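# Move tube rack from fume hood to bench, close sash

## Task

Take the tube rack out of the fume hood and set it on the bench so that nothing of it overhangs the bench's front or side edges. The rack must stand upright with each tube fully seated in a hole, and the sash must be closed completely. The scene fails if the rack or any tube touches the floor, or if the robot falls or is left tilted. The result must hold up without the robot supporting anything, and at the end the gripper must be open and the robot moved away.

## Robot and tools

Robot: a Hello Robot Stretch 4, a single-arm mobile manipulator about 1.6 m tall. It has an omni-wheel base (rim within 0.23 m of the base origin), a lift running up a mast, an arm that telescopes forward, a three-joint wrist and a two-finger gripper. A loose object may occasionally get a brief shove from outside.

Frames: the base frame sits on the floor under the base centre, with x ahead, y to the left and z up. hand_pose is reported in this frame and marks a point between the open fingertips; with all wrist joints at 0 its axes line up with the base frame. The printed hand position may be somewhat off. The odometry frame is where the base frame was when the scene began.

execute_actions: argument "actions" is a list holding one action or nothing (an empty list only reports state and pictures). An action may contain "base", "joints" or both, plus optional "pace" and "contact_limits"; alternatively it is {"end_of_arm": "enable_torque"} on its own, which re-powers wrist or gripper motors that shut off, leaving them holding their current position. Motions inside one action begin together and may finish at different times.
- "base" holds exactly one relative command, measured from where the base last reported itself: {"translate_m": d} drives straight, metres, forward positive, -2 to 2; {"strafe_m": d} slides sideways without turning, metres, left positive, -2 to 2; {"rotate_rad": d} spins in place, radians, counter-clockwise seen from above positive, -3.2 to 3.2.
- "joints" is one object keyed by joint name, each value an absolute target (not an offset): lift_m 0 to 1.2 m; arm_m 0 to 0.55 m extension; wrist_yaw_rad -1.134 to 4.276 (0 ahead, left positive, 3.14 stowed backward, above 3.4 the arm may block it); wrist_pitch_rad -1.117 to 4.259 (0 level, 1.57 pointing down); wrist_roll_rad -1.117 to 4.259 (0 puts both fingers level; positive turns clockwise as seen from behind the gripper); gripper_m -0.038 to 0.141, the fingertip gap in metres, negative meaning fingers squeezing each other. Tolerances for counting as reached: lift and arm ±0.004, yaw and roll ±0.02, pitch ±0.05, gripper ±0.004. Over-range joint targets are clipped and the result notes it; other bad values or unknown keys reject the whole call with no motion.
- "pace": "slow", "default" (if omitted), "fast" or "max". Base speeds are 0.1/0.3/0.4/0.6 m/s and turn rates 1/2/3/4 rad/s respectively, further reduced when the lift is above 0.2 m (to 0.3 m/s and 1 rad/s at full height). Wrist speed does not change with pace.
- "contact_limits": {"arm_m": value}, 0 (gentlest) to 0.75 (firmest), default 0.5; the arm halts if it pushes harder.
- "cameras": list from head_camera, head_left_camera, head_right_camera, wrist_camera, or "all"; omitted/null means all, [] means none. An unknown name rejects the call.
Any joint or base left out of an action might still be driving toward an older target without status showing it. Each action runs at most 15 s.

wait: {"seconds": 0 to 10}; commands nothing and returns the same report as an empty action.
zoom_image: {"camera": name, "region": [x0, y0, x1, y1]} in pixels from the top-left of that camera's most recent full image, at most 504 by 504.
finished_scene: {"scene": current scene number}; final, and reports whether the goal was met.

Typical order: start by unfolding (lift_m 0.4 with wrist_yaw_rad 0 in one action), drive to the hood, grasp the rack, carry it to the bench, set it down level and inside the edges, check tubes are seated, release, close the sash, back away, then finish.

Result lines: base_status and joint_status describe how the last accepted action ended. "done" for the base means the wheels completed their turns, even with slip. "off_target": stopped short and maybe still pushing. "contact_stop_at_<key>": blocked by something; that part then goes slack (a slack lift may sag under load, slack wheels may roll). "limit_stop_at_<name>": a built-in limit intervened. "limit_stop_at_tilt": lean beyond 6 degrees; lift, arm and wheels go slack and ignore commands until the lean eases. "limit_stop_at_own_body": joint about to hit the robot; move it away (likely with pitch below -0.2 and roll below -0.4 or above 4). "torque_fault": a wrist or gripper motor overloaded (e.g. pressing the gripper into something, or over about 2 kg in a level gripper) and went limp until enable_torque. After a stop, a fault, time_out or limit stop, the old target is dropped. If one call reports a stop, the remaining tool calls in that same reply are skipped. on_its_own lists things not commanded by this call; "held at" there is a held target, not the actual position.
lidar_m: 12 distances in metres from the base origin, 30-degree sectors starting straight ahead and going counter-clockwise (4th left, 7th behind, 10th right); "-" is nothing seen or closer than 0.25 m. It covers heights from about 0.15 m up to robot height, so table tops show; it may miss glass, clear plastic, thin legs and much behind. wrist_depth_mm: 7x7 grid of median depths from the top-left, 100 to 2000 mm, "-" unknown; the robot's body appears, clear objects do not.
base_odometry comes from wheel counts, so slip looks like motion; heading in -3.142 to 3.142, left positive. If turned_by_wheels and turned_by_imu disagree by over about 0.1 rad, suspect a collision or slip; heading error is roughly their difference. base_tilt in degrees, forward and right positive, with a fixed bias up to about 1.5. motor_effort is percent of maximum, positive toward larger joint values, bracket = peak in the last action (noisy); each has a fixed offset. Wheel motors wheel_0..2 positive means turning right. Gripper width reading and "done" do not prove a grasp; a firm grip at commanded gripper_m of 0 or above shows up as a clear gripper effort change. Closing below the object's width squeezes and pulls it toward the wrist by up to a third of the shortfall. If the fingertips jam on a surface underneath, raise the lift.

Cameras: head_camera at the mast top looking ahead and downward (turn the base to look elsewhere); head_left_camera and head_right_camera are fisheyes either side looking more steeply down and showing base and arm; wrist_camera looks along the fingers, fingertips near the bottom of the picture.

Avoid: dropping, sliding or slamming the rack; hard impacts or heavy pushes; driving or turning with over 1 kg held and arm_m above 0.2, especially at fast paces; steady high pushes or pulls that could tip the robot; anything ending on the floor; leaving the rack resting on the gripper at the end.

Each tool is called after ">>>" in YAML: its name, and indented under it one key for each argument.

## Session

>>> execute_actions:
  actions: []

Scene clock: 0.00 s.
base_odometry: x=+0.000 y=+0.000 heading=+0.000 (m, m, rad; odometry frame)
turned_by_wheels: +0.000 (rad since the last result)
turned_by_imu: +0.000 (rad since the last result)
base_tilt: forward=-0.2 right=-0.2 (deg)
lidar_m: 2.69 1.52 1.45 2.36 2.24 1.35 1.42 1.51 1.46 1.52 2.06 2.10
base_status: not commanded
joint_positions: lift_m=+0.229 arm_m=+0.000 wrist_yaw_rad=+3.206 wrist_pitch_rad=-0.003 wrist_roll_rad=-0.019 gripper_m=+0.057
joint_status: not commanded
motor_effort: lift_m=+20 arm_m=+0 wrist_yaw_rad=+2 wrist_pitch_rad=-7 wrist_roll_rad=+0 gripper_m=-4 wheel_0=+0 wheel_1=+0 wheel_2=+0 (%)
hand_pose: x=-0.1224 y=+0.0688 z=+0.4083 quat_wxyz=(-0.032, +0.002, -0.009, +0.999) (m; base frame)
wrist_depth_mm: - - 134 - - 1921 1708 / - - 134 - - 1499 1229 / - 111 134 - - 1863 1756 / 136 135 176 - - - 1661 / 215 1661 - - - 1808 1661 / 217 1397 196 1464 198 1576 1576 / 217 891 1025 110 946 1025 1060
pictures: head_camera, head_left_camera, head_right_camera, wrist_camera
Images, in order (width x height): head_camera 420x560, head_left_camera 420x672, head_right_camera 420x672, wrist_camera 616x392.

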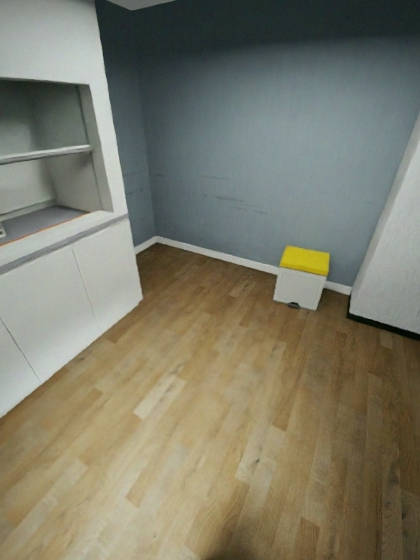

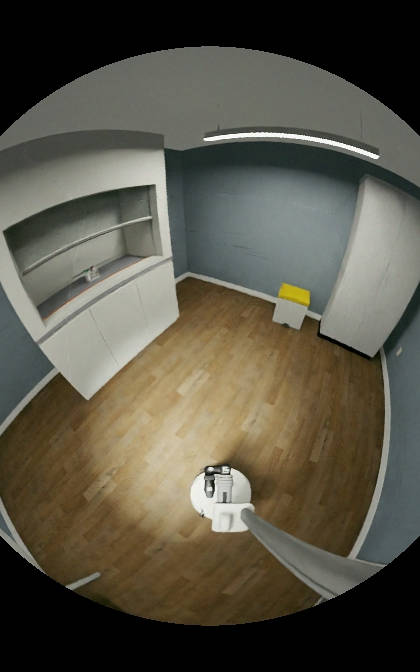

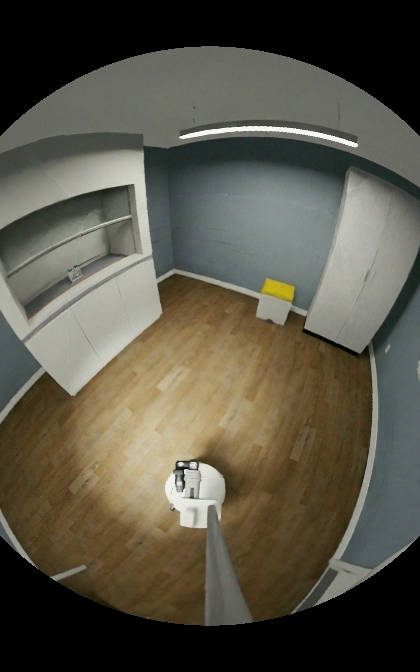

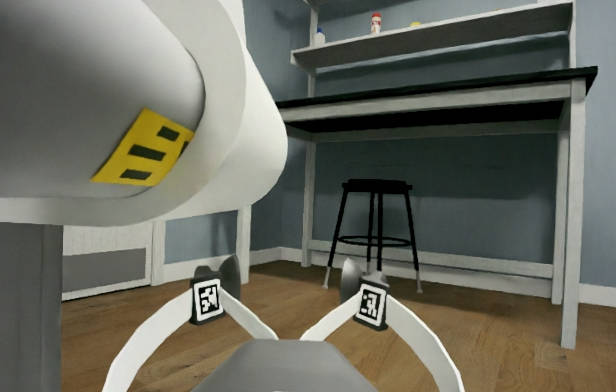

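>>> execute_actions:
  actions:
    - {"base":{"rotate_rad":1.15},"joints":{"lift_m":0.85,"wrist_yaw_rad":0,"gripper_m":0.12},"pace":"fast"}

>>> execute_actions:
  actions:
    - {"base":{"strafe_m":-0.8},"pace":"fast"}

Scene clock: 5.80 s.
base_odometry: x=+0.000 y=+0.000 heading=+1.150 (m, m, rad; odometry frame)
turned_by_wheels: +1.150 (rad since the last result)
turned_by_imu: +1.161 (rad since the last result)
base_tilt: forward=-0.3 right=-0.2 (deg)
lidar_m: 1.44 2.44 1.38 1.35 1.47 1.46 1.46 1.56 2.16 2.11 1.89 1.49
base_status: done
joint_positions: lift_m=+0.850 arm_m=+0.000 wrist_yaw_rad=+0.000 wrist_pitch_rad=-0.002 wrist_roll_rad=-0.019 gripper_m=+0.120
joint_status: all done
motor_effort: lift_m=+23(25) arm_m=+0(0) wrist_yaw_rad=+1(6) wrist_pitch_rad=-6(7) wrist_roll_rad=+0(1) gripper_m=-2(2) wheel_0=-1(7) wheel_1=+0(6) wheel_2=+0(10) (%)
hand_pose: x=+0.4596 y=-0.0873 z=+1.0287 quat_wxyz=(+1.000, -0.009, -0.001, +0.000) (m; base frame)
wrist_depth_mm: - - - 1281 1756 1756 1708 / - - - 1808 1756 1756 1756 / - - - 1281 1756 1756 1708 / - - - 1499 1808 1808 1756 / - - - 1229 1229 1160 1182 / - - - 1205 200 1160 1138 / - - - 110 1205 1138 1118
pictures: head_camera, head_left_camera, head_right_camera, wrist_camera
Images, in order (width x height): head_camera 420x560, head_left_camera 420x672, head_right_camera 420x672, wrist_camera 616x392.

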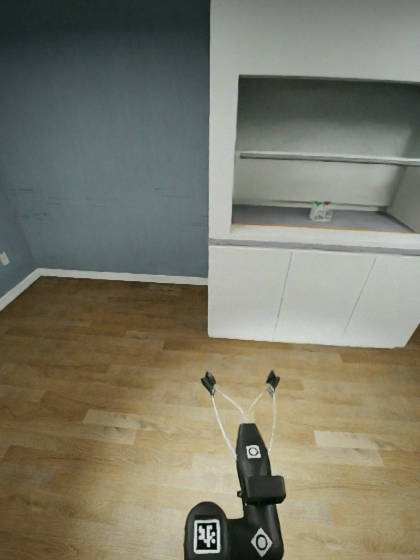

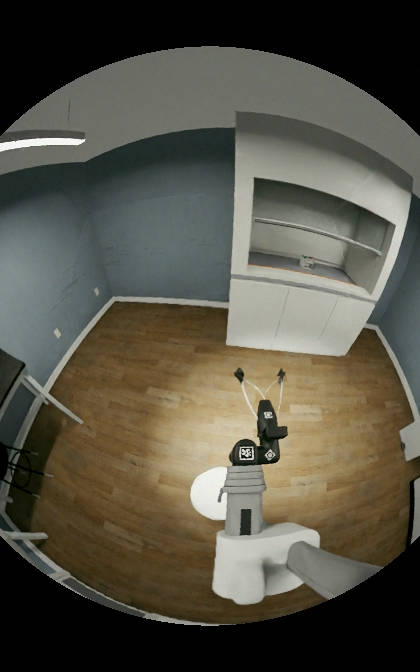

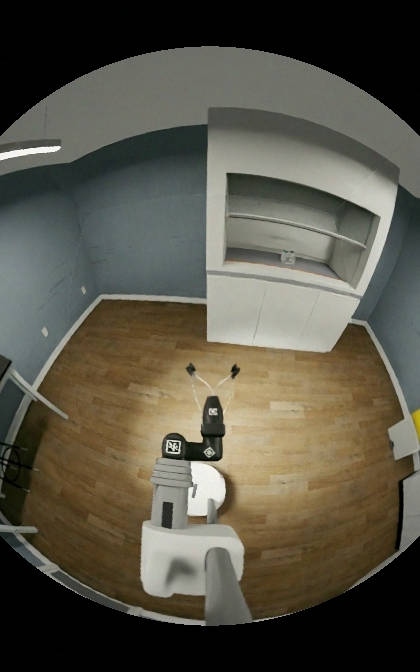

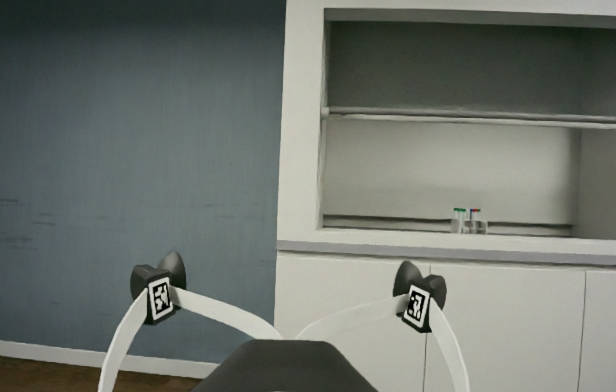

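Scene clock: 9.20 s.
base_odometry: x=+0.730 y=-0.327 heading=+1.150 (m, m, rad; odometry frame)
turned_by_wheels: +0.000 (rad since the last result)
turned_by_imu: -0.002 (rad since the last result)
base_tilt: forward=-0.3 right=-0.2 (deg)
lidar_m: 1.37 1.47 3.00 2.14 1.97 1.57 1.52 1.64 1.38 1.30 1.93 1.41
base_status: done
joint_positions: lift_m=+0.850 arm_m=+0.000 wrist_yaw_rad=+0.000 wrist_pitch_rad=-0.002 wrist_roll_rad=-0.019 gripper_m=+0.120
joint_status: not commanded
motor_effort: lift_m=+23(23) arm_m=+0(0) wrist_yaw_rad=+4(1) wrist_pitch_rad=-7(6) wrist_roll_rad=-1(0) gripper_m=-1(2) wheel_0=-2(9) wheel_1=+0(11) wheel_2=-1(1) (%)
hand_pose: x=+0.4596 y=-0.0874 z=+1.0287 quat_wxyz=(+1.000, -0.009, -0.001, +0.000) (m; base frame)
wrist_depth_mm: - 1464 1756 1708 1708 1160 1756 / - 1366 1808 1708 1708 1118 1863 / 1205 1499 1756 1708 1708 1078 1808 / 1229 1499 1808 1708 1708 1118 1863 / 1205 1160 1138 1138 1118 1078 1808 / 1160 1160 1160 1118 200 1078 1808 / 1182 1182 1160 110 1098 1098 1863
pictures: head_camera, head_left_camera, head_right_camera, wrist_camera
Images, in order (width x height): head_camera 420x560, head_left_camera 420x672, head_right_camera 420x672, wrist_camera 616x392.

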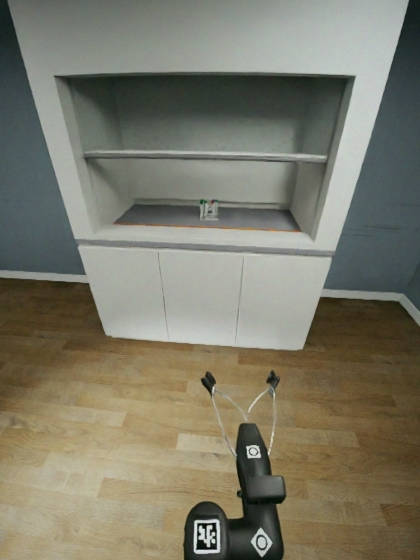

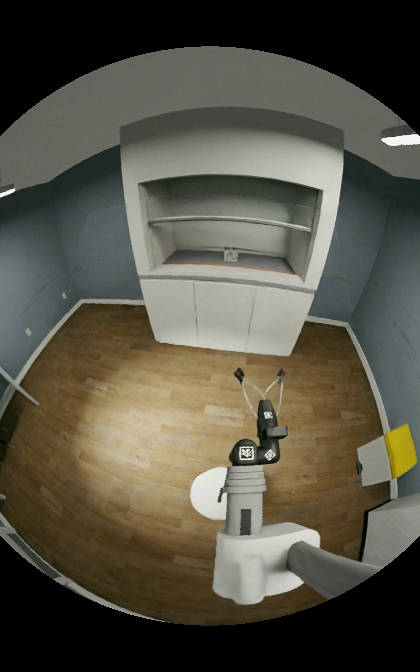

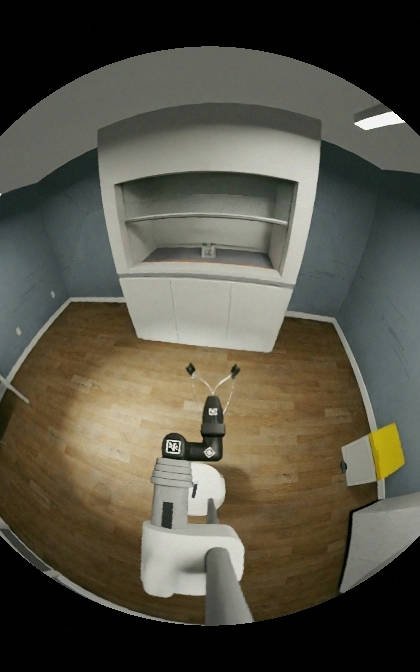

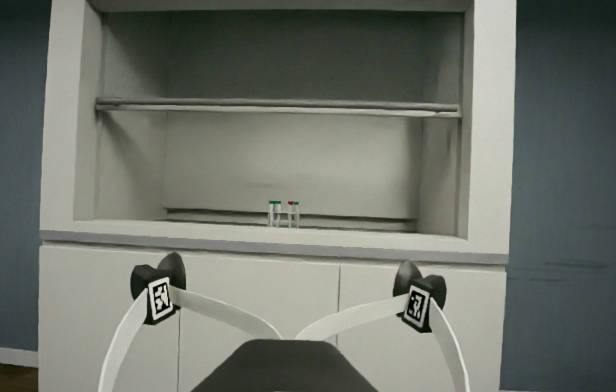

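>>> execute_actions:
  actions:
    - {"base":{"rotate_rad":0.07},"joints":{"lift_m":0.95,"wrist_pitch_rad":0.3,"gripper_m":0.141}}
  cameras: []

>>> execute_actions:
  actions:
    - {"base":{"translate_m":0.9},"pace":"fast"}

Scene clock: 14.03 s.
base_odometry: x=+0.730 y=-0.327 heading=+1.220 (m, m, rad; odometry frame)
turned_by_wheels: +0.070 (rad since the last result)
turned_by_imu: +0.071 (rad since the last result)
base_tilt: forward=-0.3 right=-0.3 (deg)
lidar_m: 1.37 1.53 2.22 2.16 1.86 1.54 1.49 1.64 1.38 1.32 1.99 1.39
base_status: done
joint_positions: lift_m=+0.950 arm_m=+0.000 wrist_yaw_rad=+0.000 wrist_pitch_rad=+0.302 wrist_roll_rad=-0.019 gripper_m=+0.141
joint_status: all done
motor_effort: lift_m=+23(26) arm_m=+0(0) wrist_yaw_rad=+2(0) wrist_pitch_rad=-5(5) wrist_roll_rad=+0(1) gripper_m=+0(1) wheel_0=-1(5) wheel_1=+0(4) wheel_2=-1(2) (%)
hand_pose: x=+0.4466 y=-0.0874 z=+1.0422 quat_wxyz=(+0.989, -0.009, +0.150, +0.001) (m; base frame)
wrist_depth_mm: - 1229 1661 1537 1537 1098 946 / - 1308 1756 1661 1618 1336 991 / - 1229 1205 1229 1576 1160 1708 / - 1281 1205 1182 1138 1098 1808 / - 1308 1281 1255 1182 1138 1808 / 1708 1336 1308 1308 1205 1160 1983 / 1430 1464 1430 110 1308 1205 1661
pictures: none
No camera images: the call's "cameras" was empty. Leave "cameras" out to get every camera's image.

Scene clock: 17.93 s.
base_odometry: x=+1.040 y=+0.518 heading=+1.220 (m, m, rad; odometry frame)
turned_by_wheels: +0.000 (rad since the last result)
turned_by_imu: +0.001 (rad since the last result)
base_tilt: forward=-0.2 right=-0.2 (deg)
lidar_m: 0.48 0.54 0.85 2.12 2.24 2.45 2.43 1.94 1.54 1.95 0.61 0.49
base_status: done
joint_positions: lift_m=+0.950 arm_m=+0.000 wrist_yaw_rad=+0.000 wrist_pitch_rad=+0.302 wrist_roll_rad=-0.019 gripper_m=+0.141
joint_status: not commanded
motor_effort: lift_m=+23(23) arm_m=+0(0) wrist_yaw_rad=+2(0) wrist_pitch_rad=-5(6) wrist_roll_rad=-1(1) gripper_m=+1(0) wheel_0=+0(5) wheel_1=+0(5) wheel_2=+0(10) (%)
hand_pose: x=+0.4466 y=-0.0874 z=+1.0422 quat_wxyz=(+0.989, -0.009, +0.150, +0.001) (m; base frame)
wrist_depth_mm: 759 866 854 798 778 750 732 / 778 917 878 854 809 778 750 / 798 960 931 891 854 820 788 / 683 707 732 668 732 842 820 / 404 418 430 521 530 549 559 / 325 303 301 334 309 329 349 / 340 317 303 110 282 274 283
pictures: head_camera, head_left_camera, head_right_camera, wrist_camera
Images, in order (width x height): head_camera 420x560, head_left_camera 420x672, head_right_camera 420x672, wrist_camera 616x392.

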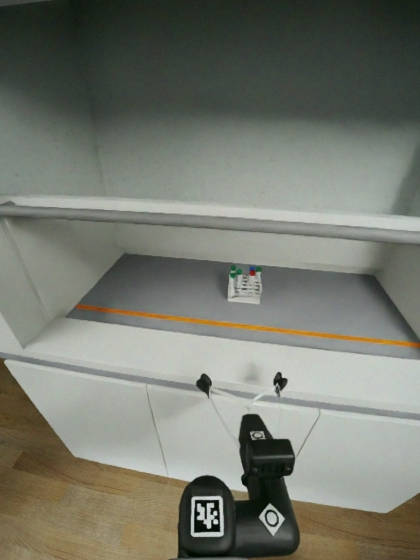

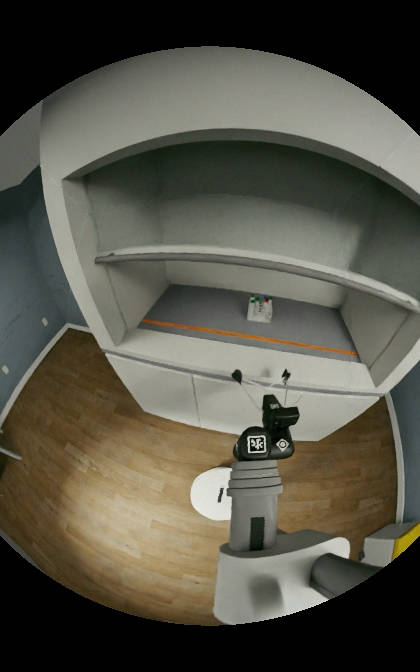

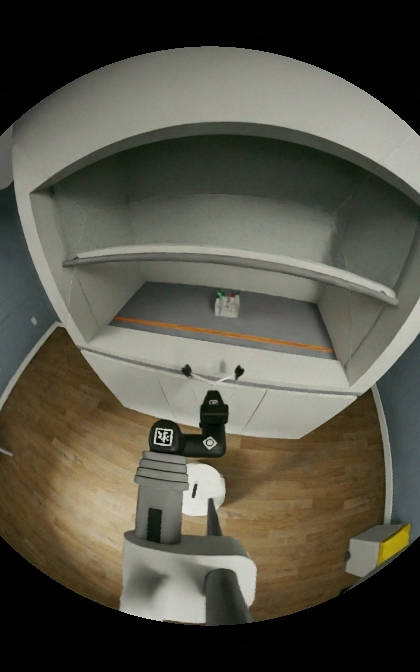

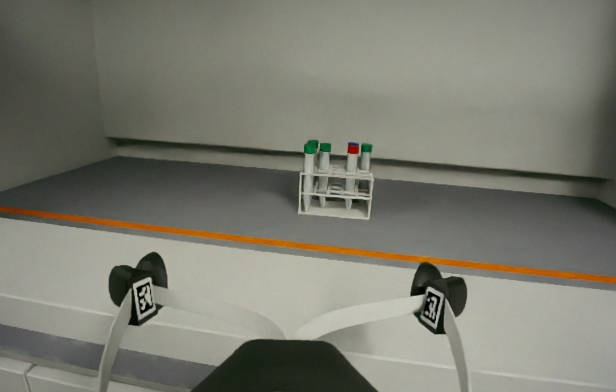

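>>> execute_actions:
  actions:
    - {"base":{"rotate_rad":-0.14},"joints":{"arm_m":0.15}}
  cameras: ["head_camera","wrist_camera"]

>>> zoom_image:
  camera: "wrist_camera"
  region: [150,60,400,240]

Scene clock: 22.57 s.
base_odometry: x=+1.040 y=+0.518 heading=+1.080 (m, m, rad; odometry frame)
turned_by_wheels: -0.140 (rad since the last result)
turned_by_imu: -0.141 (rad since the last result)
base_tilt: forward=-0.3 right=-0.2 (deg)
lidar_m: 0.47 0.49 0.72 2.41 2.12 2.51 2.43 2.04 1.54 1.94 0.69 0.50
base_status: done
joint_positions: lift_m=+0.950 arm_m=+0.149 wrist_yaw_rad=+0.000 wrist_pitch_rad=+0.302 wrist_roll_rad=-0.019 gripper_m=+0.141
joint_status: all done
motor_effort: lift_m=+23(23) arm_m=+8(8) wrist_yaw_rad=+1(4) wrist_pitch_rad=-6(6) wrist_roll_rad=-1(1) gripper_m=+2(3) wheel_0=+1(1) wheel_1=-1(6) wheel_2=-1(1) (%)
hand_pose: x=+0.5949 y=-0.0874 z=+1.0422 quat_wxyz=(+0.989, -0.009, +0.150, +0.001) (m; base frame)
wrist_depth_mm: 691 683 683 676 676 676 668 / 699 707 707 707 699 691 699 / 750 741 732 741 723 732 732 / 668 707 564 647 798 759 732 / 469 488 500 512 525 544 549 / 364 287 349 392 359 382 407 / 254 255 270 110 271 273 282
pictures: head_camera, wrist_camera
Images, in order (width x height): head_camera 420x560, wrist_camera 616x392.

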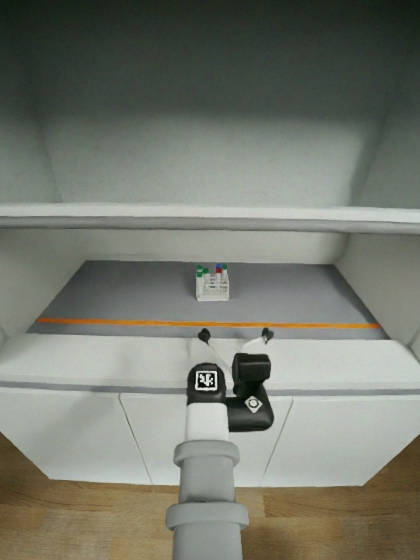

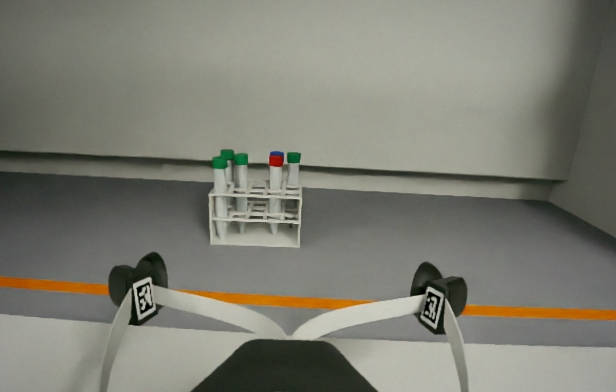

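Region (150, 60, 400, 240) of wrist_camera's 616x392 image, scaled by 2.016; it fills the top 363 rows of this view, and the rest is white.

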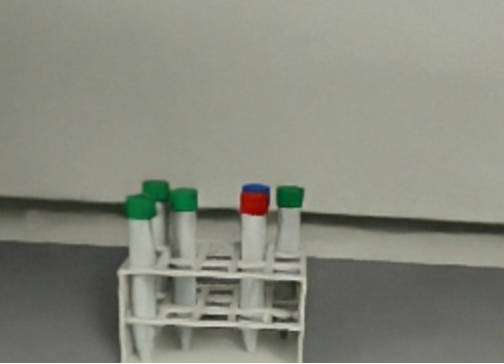

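>>> execute_actions:
  actions:
    - {"base":{"strafe_m":0.06},"joints":{"arm_m":0.36,"lift_m":0.9}}
  cameras: ["head_camera","wrist_camera"]

Scene clock: 28.10 s.
base_odometry: x=+0.987 y=+0.547 heading=+1.080 (m, m, rad; odometry frame)
turned_by_wheels: +0.000 (rad since the last result)
turned_by_imu: +0.000 (rad since the last result)
base_tilt: forward=-0.3 right=-0.2 (deg)
lidar_m: 0.47 0.51 0.72 2.41 2.07 2.53 2.42 2.13 1.61 2.00 0.68 0.50
base_status: done
joint_positions: lift_m=+0.900 arm_m=+0.359 wrist_yaw_rad=+0.000 wrist_pitch_rad=+0.302 wrist_roll_rad=-0.019 gripper_m=+0.141
joint_status: all done
motor_effort: lift_m=+17(20) arm_m=+8(8) wrist_yaw_rad=+1(2) wrist_pitch_rad=-6(7) wrist_roll_rad=-1(1) gripper_m=-1(0) wheel_0=+1(8) wheel_1=-1(8) wheel_2=+0(1) (%)
hand_pose: x=+0.8049 y=-0.0874 z=+0.9927 quat_wxyz=(+0.989, -0.009, +0.150, +0.001) (m; base frame)
wrist_depth_mm: 492 492 484 488 484 480 484 / 517 512 508 508 508 504 500 / 539 535 530 525 530 525 530 / 535 544 517 319 591 591 585 / 370 382 349 347 387 424 436 / 282 263 272 304 281 303 320 / 233 234 248 110 250 251 258
pictures: head_camera, wrist_camera
Images, in order (width x height): head_camera 420x560, wrist_camera 616x392.

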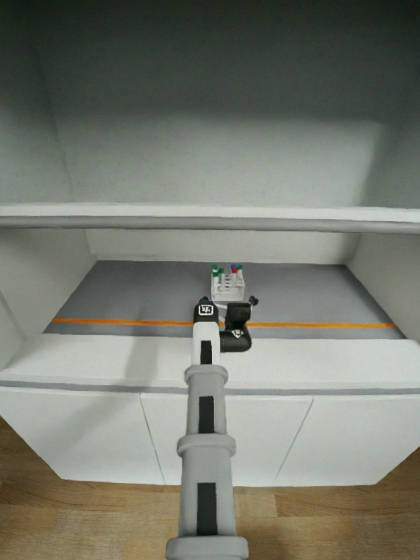

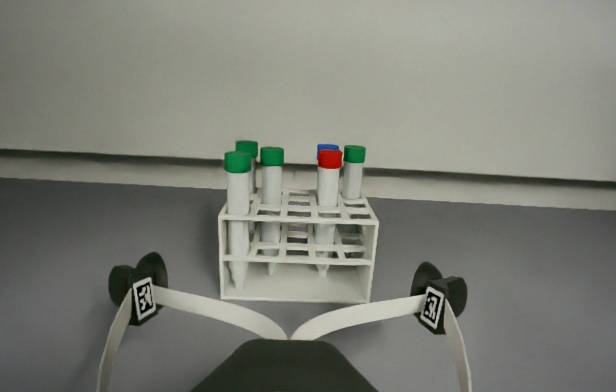

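>>> execute_actions:
  actions:
    - {"joints":{"arm_m":0.44,"lift_m":0.872}}
  cameras: ["head_right_camera","wrist_camera"]

Scene clock: 35.50 s.
base_odometry: x=+0.987 y=+0.547 heading=+1.080 (m, m, rad; odometry frame)
turned_by_wheels: +0.000 (rad since the last result)
turned_by_imu: +0.000 (rad since the last result)
base_tilt: forward=-0.3 right=-0.2 (deg)
lidar_m: 0.48 0.52 0.71 2.40 2.06 2.53 2.43 2.13 1.60 2.00 0.68 0.50
base_status: not commanded
joint_positions: lift_m=+0.872 arm_m=+0.439 wrist_yaw_rad=+0.000 wrist_pitch_rad=+0.302 wrist_roll_rad=-0.019 gripper_m=+0.141
joint_status: all done
motor_effort: lift_m=+17(16) arm_m=+8(11) wrist_yaw_rad=+2(2) wrist_pitch_rad=-6(6) wrist_roll_rad=+0(1) gripper_m=+1(1) wheel_0=+1(2) wheel_1=-1(1) wheel_2=+0(0) (%)
hand_pose: x=+0.8849 y=-0.0874 z=+0.9646 quat_wxyz=(+0.989, -0.009, +0.150, +0.001) (m; base frame)
wrist_depth_mm: 421 418 418 415 410 410 413 / 442 436 433 433 430 427 427 / 455 459 259 445 452 449 442 / 452 462 235 236 445 508 512 / 314 322 239 253 258 357 370 / 240 222 226 242 219 255 271 / 198 198 210 110 211 213 222
pictures: head_right_camera, wrist_camera
Images, in order (width x height): head_right_camera 420x672, wrist_camera 616x392.

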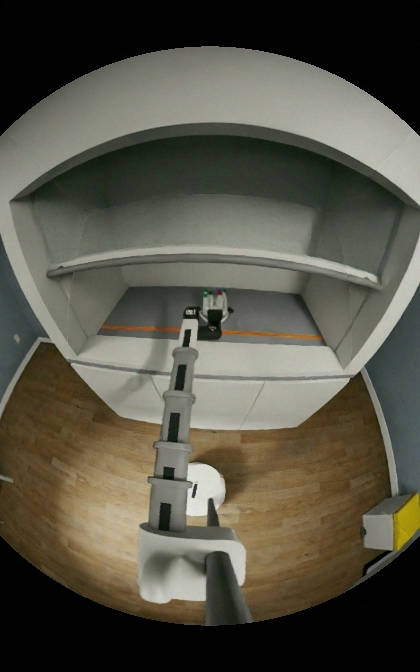

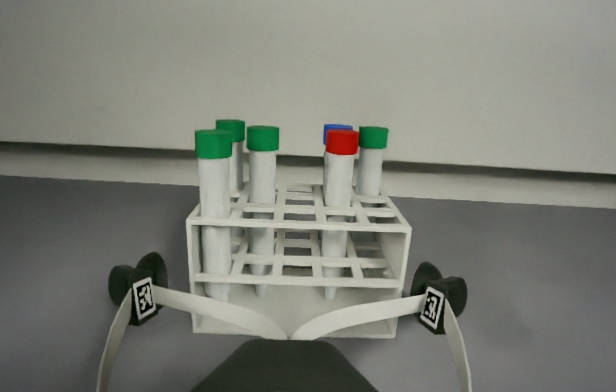

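>>> execute_actions:
  actions:
    - {"base":{"strafe_m":-0.005},"joints":{"lift_m":0.878}}
  cameras: []

>>> execute_actions:
  actions:
    - {"joints":{"arm_m":0.485},"pace":"slow"}
  cameras: ["wrist_camera"]

Scene clock: 40.63 s.
base_odometry: x=+0.991 y=+0.544 heading=+1.080 (m, m, rad; odometry frame)
turned_by_wheels: +0.000 (rad since the last result)
turned_by_imu: +0.000 (rad since the last result)
base_tilt: forward=-0.3 right=-0.2 (deg)
lidar_m: 0.48 0.51 0.72 2.41 2.09 2.51 2.42 2.15 1.59 1.98 0.68 0.49
base_status: done
joint_positions: lift_m=+0.878 arm_m=+0.439 wrist_yaw_rad=+0.000 wrist_pitch_rad=+0.302 wrist_roll_rad=-0.019 gripper_m=+0.141
joint_status: all done
motor_effort: lift_m=+24(23) arm_m=+8(8) wrist_yaw_rad=+2(3) wrist_pitch_rad=-6(6) wrist_roll_rad=-1(1) gripper_m=+0(0) wheel_0=-1(8) wheel_1=-1(7) wheel_2=+0(0) (%)
hand_pose: x=+0.8849 y=-0.0874 z=+0.9701 quat_wxyz=(+0.989, -0.009, +0.150, +0.001) (m; base frame)
wrist_depth_mm: 421 418 415 415 410 407 415 / 439 436 433 436 430 427 430 / 455 452 255 445 445 449 449 / 466 484 229 253 496 508 512 / 325 334 220 251 274 373 379 / 248 230 216 241 233 265 279 / 204 205 217 110 217 220 231
pictures: none
No camera images: the call's "cameras" was empty. Leave "cameras" out to get every camera's image.

Scene clock: 42.27 s.
base_odometry: x=+0.991 y=+0.544 heading=+1.080 (m, m, rad; odometry frame)
turned_by_wheels: +0.000 (rad since the last result)
turned_by_imu: +0.000 (rad since the last result)
base_tilt: forward=-0.3 right=-0.2 (deg)
lidar_m: 0.48 0.51 0.70 2.40 2.08 2.49 2.43 2.11 1.61 1.99 0.67 0.50
base_status: not commanded
joint_positions: lift_m=+0.878 arm_m=+0.484 wrist_yaw_rad=+0.000 wrist_pitch_rad=+0.302 wrist_roll_rad=-0.019 gripper_m=+0.141
joint_status: all done
motor_effort: lift_m=+23(24) arm_m=+8(10) wrist_yaw_rad=+2(0) wrist_pitch_rad=-6(6) wrist_roll_rad=+0(1) gripper_m=-2(1) wheel_0=+0(1) wheel_1=-1(1) wheel_2=+0(0) (%)
hand_pose: x=+0.9299 y=-0.0874 z=+0.9701 quat_wxyz=(+0.989, -0.009, +0.150, +0.001) (m; base frame)
wrist_depth_mm: 377 375 377 373 370 370 370 / 397 394 389 392 387 387 384 / 413 413 235 399 402 407 402 / 466 477 206 243 452 466 473 / 322 332 196 221 238 370 382 / 249 197 202 224 200 263 281 / 204 205 211 110 213 220 230
pictures: wrist_camera
Images, in order (width x height): wrist_camera 616x392.

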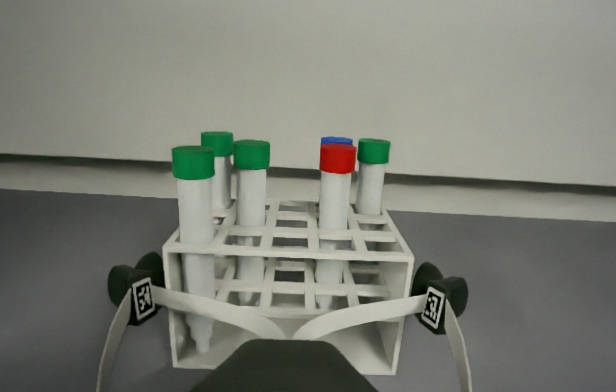

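>>> execute_actions:
  actions:
    - {"joints":{"gripper_m":0.07}}
  cameras: ["wrist_camera"]

>>> execute_actions:
  actions:
    - {"joints":{"lift_m":0.905},"pace":"slow"}
  cameras: ["wrist_camera","head_camera"]

Scene clock: 50.80 s.
base_odometry: x=+0.991 y=+0.544 heading=+1.080 (m, m, rad; odometry frame)
turned_by_wheels: +0.000 (rad since the last result)
turned_by_imu: +0.000 (rad since the last result)
base_tilt: forward=-0.3 right=-0.2 (deg)
lidar_m: 0.48 0.52 0.71 2.41 2.08 2.52 2.42 2.13 1.59 2.00 0.68 0.51
base_status: not commanded
joint_positions: lift_m=+0.878 arm_m=+0.484 wrist_yaw_rad=+0.000 wrist_pitch_rad=+0.303 wrist_roll_rad=-0.019 gripper_m=+0.070
joint_status: all done
motor_effort: lift_m=+24(24) arm_m=+8(8) wrist_yaw_rad=+3(2) wrist_pitch_rad=-9(9) wrist_roll_rad=-1(1) gripper_m=-24(25) wheel_0=+0(1) wheel_1=-1(1) wheel_2=+0(0) (%)
hand_pose: x=+0.9298 y=-0.0874 z=+0.9698 quat_wxyz=(+0.988, -0.009, +0.151, +0.001) (m; base frame)
wrist_depth_mm: 379 377 375 375 373 373 370 / 394 394 392 392 389 387 382 / 413 407 211 399 402 404 399 / 466 473 194 229 449 473 469 / 324 327 180 206 232 368 379 / 245 176 187 212 189 263 278 / 198 204 193 110 204 209 230
pictures: wrist_camera
Images, in order (width x height): wrist_camera 616x392.

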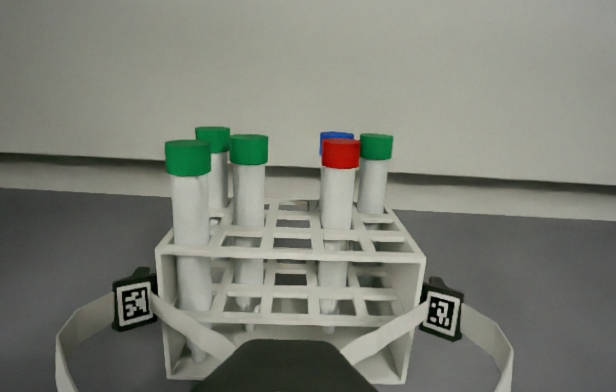

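Scene clock: 51.83 s.
base_odometry: x=+0.991 y=+0.544 heading=+1.080 (m, m, rad; odometry frame)
turned_by_wheels: +0.000 (rad since the last result)
turned_by_imu: +0.000 (rad since the last result)
base_tilt: forward=-0.3 right=-0.2 (deg)
lidar_m: 0.48 0.51 0.73 2.39 2.08 2.52 2.43 2.12 1.61 2.00 0.67 0.51
base_status: not commanded
joint_positions: lift_m=+0.905 arm_m=+0.484 wrist_yaw_rad=+0.000 wrist_pitch_rad=+0.303 wrist_roll_rad=-0.019 gripper_m=+0.070
joint_status: all done
motor_effort: lift_m=+24(25) arm_m=+8(8) wrist_yaw_rad=+4(3) wrist_pitch_rad=-9(9) wrist_roll_rad=-1(0) gripper_m=-21(22) wheel_0=-1(1) wheel_1=-1(1) wheel_2=+0(0) (%)
hand_pose: x=+0.9298 y=-0.0874 z=+0.9968 quat_wxyz=(+0.988, -0.009, +0.151, +0.001) (m; base frame)
wrist_depth_mm: 377 375 375 373 373 368 368 / 394 394 392 392 392 387 384 / 415 410 211 404 404 407 402 / 477 477 195 421 421 424 421 / 377 384 180 206 232 427 442 / 286 177 187 211 189 309 325 / 231 238 199 110 211 246 263
pictures: head_camera, wrist_camera
Images, in order (width x height): head_camera 420x560, wrist_camera 616x392.

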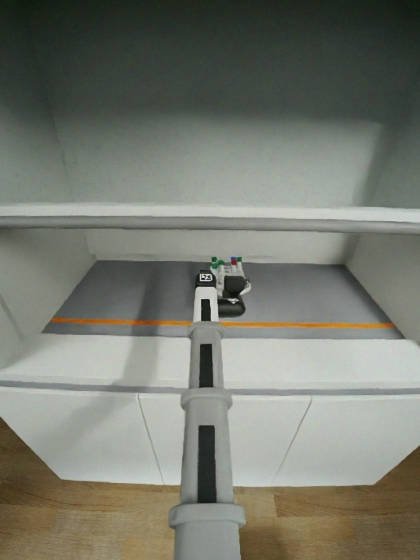

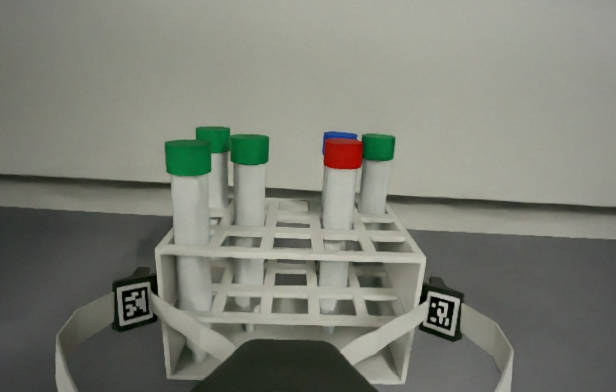

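>>> execute_actions:
  actions:
    - {"joints":{"lift_m":1.0,"gripper_m":0.05},"pace":"slow"}
  cameras: ["wrist_camera"]

>>> execute_actions:
  actions:
    - {"base":{"translate_m":-1.0},"joints":{"arm_m":0.1}}
  cameras: ["wrist_camera"]

>>> execute_actions:
  actions:
    - {"base":{"rotate_rad":1.57},"pace":"slow"}
  cameras: ["wrist_camera"]

>>> execute_actions:
  actions:
    - {"base":{"translate_m":1.2}}
  cameras: ["wrist_camera","head_camera"]

Scene clock: 60.83 s.
base_odometry: x=+0.991 y=+0.544 heading=+1.080 (m, m, rad; odometry frame)
turned_by_wheels: +0.000 (rad since the last result)
turned_by_imu: +0.000 (rad since the last result)
base_tilt: forward=-0.3 right=-0.2 (deg)
lidar_m: 0.47 0.52 0.73 2.40 2.09 2.51 2.44 2.10 1.60 1.99 0.68 0.50
base_status: not commanded
joint_positions: lift_m=+1.000 arm_m=+0.484 wrist_yaw_rad=+0.000 wrist_pitch_rad=+0.303 wrist_roll_rad=-0.019 gripper_m=+0.050
joint_status: all done
motor_effort: lift_m=+24(26) arm_m=+8(8) wrist_yaw_rad=+3(1) wrist_pitch_rad=-9(10) wrist_roll_rad=-1(1) gripper_m=-26(27) wheel_0=-1(0) wheel_1=-1(1) wheel_2=+0(0) (%)
hand_pose: x=+0.9298 y=-0.0874 z=+1.0918 quat_wxyz=(+0.988, -0.009, +0.151, +0.001) (m; base frame)
wrist_depth_mm: 375 377 375 373 370 370 366 / 397 392 392 394 389 387 387 / 413 410 203 402 399 404 402 / 433 433 191 421 415 421 424 / 504 445 180 196 200 442 445 / 430 171 183 208 189 193 488 / 353 359 189 110 195 370 404
pictures: wrist_camera
Images, in order (width x height): wrist_camera 616x392.

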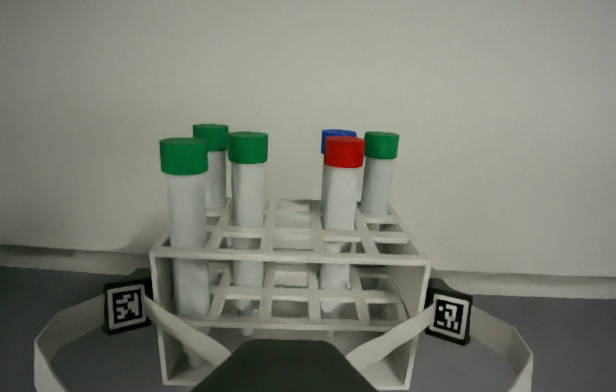

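Scene clock: 65.63 s.
base_odometry: x=+0.519 y=-0.338 heading=+1.080 (m, m, rad; odometry frame)
turned_by_wheels: +0.000 (rad since the last result)
turned_by_imu: -0.001 (rad since the last result)
base_tilt: forward=-0.2 right=-0.2 (deg)
lidar_m: 0.51 1.56 2.87 1.98 1.95 1.48 1.42 1.48 1.55 1.51 1.54 1.54
base_status: done
joint_positions: lift_m=+1.000 arm_m=+0.101 wrist_yaw_rad=+0.000 wrist_pitch_rad=+0.303 wrist_roll_rad=-0.019 gripper_m=+0.050
joint_status: all done
motor_effort: lift_m=+23(24) arm_m=-8(8) wrist_yaw_rad=+0(1) wrist_pitch_rad=-10(10) wrist_roll_rad=-1(1) gripper_m=-25(25) wheel_0=+1(7) wheel_1=+0(5) wheel_2=+0(10) (%)
hand_pose: x=+0.5476 y=-0.0874 z=+1.0918 quat_wxyz=(+0.988, -0.009, +0.151, +0.001) (m; base frame)
wrist_depth_mm: 1042 1281 1618 1576 1537 1118 1708 / 1464 1397 1661 1708 1708 1205 1808 / 1921 1160 185 1661 1661 1205 1921 / - 1229 191 226 1160 1205 - / - 1229 176 197 200 1229 - / 1808 171 183 208 189 192 - / 1537 1397 189 110 193 1366 1661
pictures: wrist_camera
Images, in order (width x height): wrist_camera 616x392.

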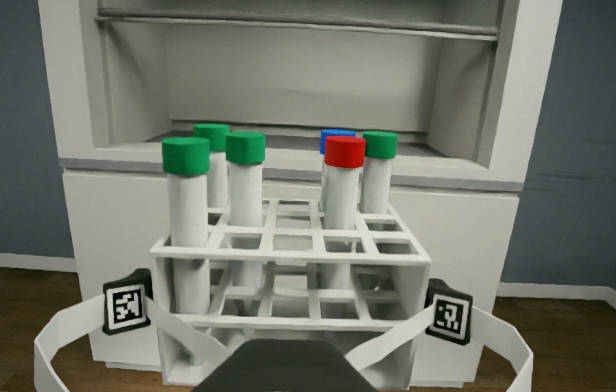

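Scene clock: 68.50 s.
base_odometry: x=+0.519 y=-0.338 heading=+2.650 (m, m, rad; odometry frame)
turned_by_wheels: +1.570 (rad since the last result)
turned_by_imu: +1.585 (rad since the last result)
base_tilt: forward=-0.3 right=-0.2 (deg)
lidar_m: 0.50 1.93 1.48 1.37 1.46 1.55 1.48 2.06 1.53 1.49 1.55 2.86
base_status: done
joint_positions: lift_m=+1.000 arm_m=+0.101 wrist_yaw_rad=+0.000 wrist_pitch_rad=+0.303 wrist_roll_rad=-0.019 gripper_m=+0.050
joint_status: not commanded
motor_effort: lift_m=+23(23) arm_m=-8(8) wrist_yaw_rad=+1(1) wrist_pitch_rad=-10(10) wrist_roll_rad=+0(1) gripper_m=-26(24) wheel_0=+0(6) wheel_1=+0(5) wheel_2=+0(7) (%)
hand_pose: x=+0.5476 y=-0.0874 z=+1.0918 quat_wxyz=(+0.988, -0.009, +0.151, +0.002) (m; base frame)
wrist_depth_mm: - - - - - - - / - - - - - - - / 1921 1808 204 1756 - - - / - - 193 225 - - - / 1921 - 178 197 200 - - / 1756 170 183 208 189 193 - / 1464 1499 189 110 195 1618 1661
pictures: wrist_camera
Images, in order (width x height): wrist_camera 616x392.

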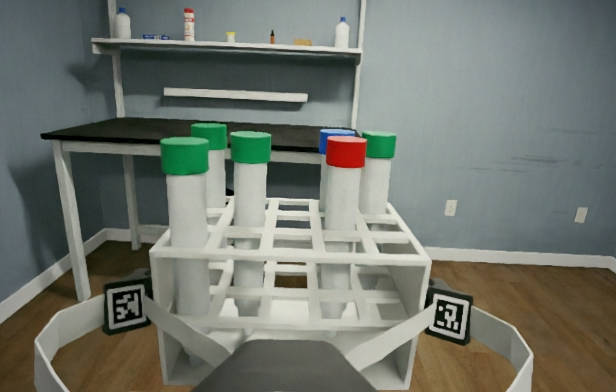

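Scene clock: 73.97 s.
base_odometry: x=-0.538 y=+0.229 heading=+2.650 (m, m, rad; odometry frame)
turned_by_wheels: +0.000 (rad since the last result)
turned_by_imu: +0.002 (rad since the last result)
base_tilt: forward=-0.3 right=-0.1 (deg)
lidar_m: 0.51 0.81 1.16 1.36 1.46 2.03 2.69 2.11 1.60 2.05 2.17 0.82
base_status: done
joint_positions: lift_m=+1.000 arm_m=+0.101 wrist_yaw_rad=+0.000 wrist_pitch_rad=+0.303 wrist_roll_rad=-0.019 gripper_m=+0.050
joint_status: not commanded
motor_effort: lift_m=+22(23) arm_m=-8(8) wrist_yaw_rad=-1(0) wrist_pitch_rad=-10(10) wrist_roll_rad=-1(1) gripper_m=-24(25) wheel_0=+1(6) wheel_1=+1(5) wheel_2=+2(10) (%)
hand_pose: x=+0.5476 y=-0.0874 z=+1.0919 quat_wxyz=(+0.988, -0.009, +0.151, +0.001) (m; base frame)
wrist_depth_mm: 1160 1118 1138 1060 960 1078 1078 / 1182 1160 1182 1160 1160 1138 1138 / 1229 1205 206 1205 1160 1205 1205 / 854 878 190 227 917 1205 1255 / 603 585 187 196 200 1308 1308 / 504 170 185 208 189 192 1366 / 820 891 189 110 195 569 1430
pictures: head_camera, wrist_camera
Images, in order (width x height): head_camera 420x560, wrist_camera 616x392.

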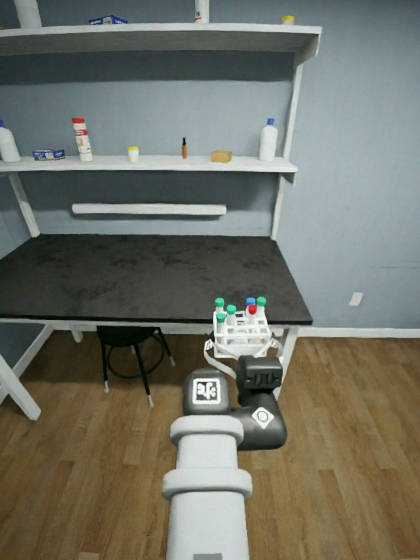

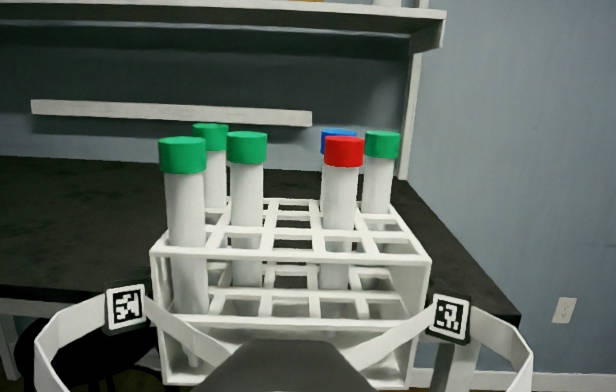

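>>> execute_actions:
  actions:
    - {"base":{"translate_m":0.1},"joints":{"arm_m":0.45}}
  cameras: []

>>> execute_actions:
  actions:
    - {"joints":{"lift_m":0.875},"pace":"slow"}
  cameras: ["wrist_camera"]

Scene clock: 80.30 s.
base_odometry: x=-0.627 y=+0.276 heading=+2.650 (m, m, rad; odometry frame)
turned_by_wheels: +0.000 (rad since the last result)
turned_by_imu: +0.000 (rad since the last result)
base_tilt: forward=-0.3 right=-0.2 (deg)
lidar_m: 0.67 0.70 1.01 1.33 1.41 2.03 2.80 2.12 1.65 2.36 2.02 0.70
base_status: done
joint_positions: lift_m=+1.000 arm_m=+0.449 wrist_yaw_rad=+0.000 wrist_pitch_rad=+0.303 wrist_roll_rad=-0.019 gripper_m=+0.050
joint_status: all done
motor_effort: lift_m=+22(22) arm_m=+8(8) wrist_yaw_rad=+2(4) wrist_pitch_rad=-10(10) wrist_roll_rad=-1(1) gripper_m=-25(25) wheel_0=+1(5) wheel_1=+0(4) wheel_2=+2(11) (%)
hand_pose: x=+0.8948 y=-0.0874 z=+1.0919 quat_wxyz=(+0.988, -0.009, +0.151, +0.001) (m; base frame)
wrist_depth_mm: 732 723 723 715 715 699 699 / 768 750 741 750 741 741 715 / 732 768 188 768 759 759 768 / 831 820 191 798 798 788 809 / 597 580 179 196 200 831 854 / 452 170 183 208 189 193 878 / 370 379 189 110 195 392 427
pictures: none
No camera images: the call's "cameras" was empty. Leave "cameras" out to get every camera's image.

Scene clock: 82.17 s.
base_odometry: x=-0.627 y=+0.276 heading=+2.650 (m, m, rad; odometry frame)
turned_by_wheels: +0.000 (rad since the last result)
turned_by_imu: +0.000 (rad since the last result)
base_tilt: forward=-0.3 right=-0.2 (deg)
lidar_m: 0.67 0.72 1.00 1.34 1.43 2.03 2.81 2.10 1.65 2.36 2.01 0.71
base_status: not commanded
joint_positions: lift_m=+0.875 arm_m=+0.449 wrist_yaw_rad=+0.000 wrist_pitch_rad=+0.303 wrist_roll_rad=-0.019 gripper_m=+0.050
joint_status: all done
motor_effort: lift_m=+18(21) arm_m=+8(8) wrist_yaw_rad=+1(1) wrist_pitch_rad=-10(10) wrist_roll_rad=-1(1) gripper_m=-28(25) wheel_0=+1(1) wheel_1=+0(0) wheel_2=+2(2) (%)
hand_pose: x=+0.8948 y=-0.0874 z=+0.9673 quat_wxyz=(+0.988, -0.009, +0.151, +0.001) (m; base frame)
wrist_depth_mm: 732 723 715 715 707 699 707 / 759 768 676 741 741 715 732 / 788 778 187 768 768 768 759 / 492 504 191 492 488 603 809 / 345 336 181 196 201 397 404 / 263 169 183 208 189 192 297 / 214 218 190 110 195 225 245
pictures: wrist_camera
Images, in order (width x height): wrist_camera 616x392.

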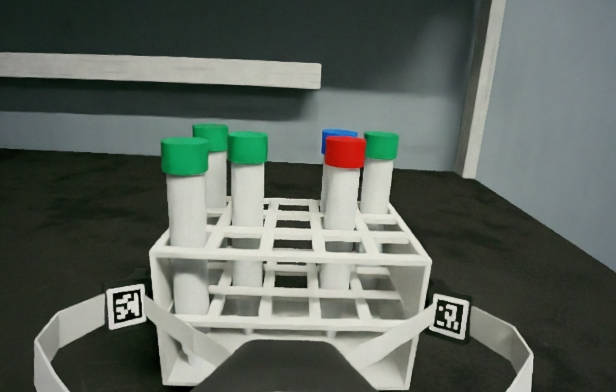

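>>> execute_actions:
  actions:
    - {"joints":{"lift_m":0.863},"pace":"slow"}
  cameras: []

>>> execute_actions:
  actions:
    - {"joints":{"gripper_m":0.141},"pace":"slow"}
  cameras: []

>>> execute_actions:
  actions:
    - {"joints":{"arm_m":0.2,"lift_m":0.8,"wrist_pitch_rad":0}}
  cameras: ["wrist_camera"]

Scene clock: 86.87 s.
base_odometry: x=-0.627 y=+0.276 heading=+2.650 (m, m, rad; odometry frame)
turned_by_wheels: +0.000 (rad since the last result)
turned_by_imu: +0.000 (rad since the last result)
base_tilt: forward=-0.3 right=-0.2 (deg)
lidar_m: 0.66 0.71 0.99 1.33 1.40 2.04 2.80 2.11 1.64 2.37 2.02 0.70
base_status: not commanded
joint_positions: lift_m=+0.863 arm_m=+0.449 wrist_yaw_rad=+0.000 wrist_pitch_rad=+0.303 wrist_roll_rad=-0.019 gripper_m=+0.050
joint_status: all done
motor_effort: lift_m=+18(17) arm_m=+8(8) wrist_yaw_rad=+1(1) wrist_pitch_rad=-10(9) wrist_roll_rad=-1(1) gripper_m=-28(24) wheel_0=+1(1) wheel_1=+0(0) wheel_2=+1(2) (%)
hand_pose: x=+0.8948 y=-0.0874 z=+0.9553 quat_wxyz=(+0.988, -0.009, +0.151, +0.001) (m; base frame)
wrist_depth_mm: 723 707 723 707 699 699 707 / 759 768 759 741 732 732 732 / 788 768 205 778 759 768 768 / 459 469 191 462 455 559 809 / 320 312 186 197 200 368 377 / 245 171 184 208 189 193 277 / 199 202 189 110 195 209 229
pictures: none
No camera images: the call's "cameras" was empty. Leave "cameras" out to get every camera's image.

Scene clock: 91.03 s.
base_odometry: x=-0.627 y=+0.276 heading=+2.650 (m, m, rad; odometry frame)
turned_by_wheels: +0.000 (rad since the last result)
turned_by_imu: +0.000 (rad since the last result)
base_tilt: forward=-0.3 right=-0.1 (deg)
lidar_m: 0.66 0.72 1.00 1.34 1.42 2.02 2.80 2.11 1.63 2.37 2.02 0.71
base_status: not commanded
joint_positions: lift_m=+0.863 arm_m=+0.449 wrist_yaw_rad=+0.000 wrist_pitch_rad=+0.302 wrist_roll_rad=-0.019 gripper_m=+0.141
joint_status: all done
motor_effort: lift_m=+18(18) arm_m=+8(8) wrist_yaw_rad=+2(1) wrist_pitch_rad=-6(10) wrist_roll_rad=-1(1) gripper_m=-1(26) wheel_0=+1(1) wheel_1=+0(0) wheel_2=+2(2) (%)
hand_pose: x=+0.8949 y=-0.0874 z=+0.9557 quat_wxyz=(+0.989, -0.009, +0.150, +0.001) (m; base frame)
wrist_depth_mm: 723 723 723 715 715 699 699 / 768 732 750 750 750 723 732 / 778 778 236 768 759 768 759 / 462 484 211 248 492 559 798 / 324 330 210 227 238 370 379 / 248 229 205 220 208 262 277 / 204 204 209 110 211 219 230
pictures: none
No camera images: the call's "cameras" was empty. Leave "cameras" out to get every camera's image.

Scene clock: 92.90 s.
base_odometry: x=-0.627 y=+0.276 heading=+2.650 (m, m, rad; odometry frame)
turned_by_wheels: +0.000 (rad since the last result)
turned_by_imu: +0.000 (rad since the last result)
base_tilt: forward=-0.3 right=-0.2 (deg)
lidar_m: 0.66 0.71 1.00 1.33 1.42 2.01 2.80 2.10 1.65 2.36 2.03 0.71
base_status: not commanded
joint_positions: lift_m=+0.800 arm_m=+0.201 wrist_yaw_rad=+0.000 wrist_pitch_rad=+0.002 wrist_roll_rad=-0.019 gripper_m=+0.141
joint_status: all done
motor_effort: lift_m=+17(18) arm_m=-8(8) wrist_yaw_rad=+1(1) wrist_pitch_rad=-7(10) wrist_roll_rad=-1(1) gripper_m=-2(0) wheel_0=+1(1) wheel_1=+0(0) wheel_2=+1(2) (%)
hand_pose: x=+0.6608 y=-0.0874 z=+0.9778 quat_wxyz=(+1.000, -0.009, +0.001, +0.000) (m; base frame)
wrist_depth_mm: 759 788 778 768 798 1025 1025 / 1025 1025 1042 1060 960 1025 1025 / 1060 1042 1025 1025 1008 1025 1008 / 1025 1042 1025 1025 1042 1025 1025 / 597 634 569 466 768 1042 1025 / 330 286 303 368 317 355 399 / 249 250 257 110 254 257 268
pictures: wrist_camera
Images, in order (width x height): wrist_camera 616x392.

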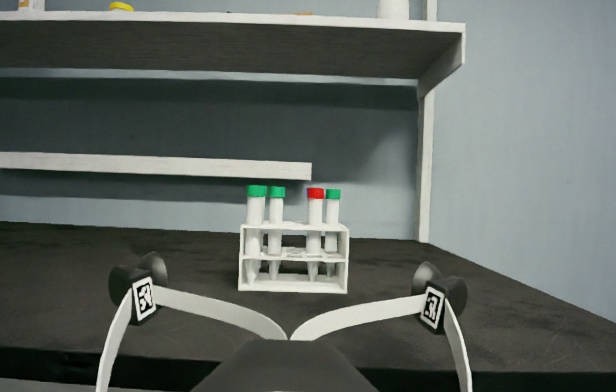

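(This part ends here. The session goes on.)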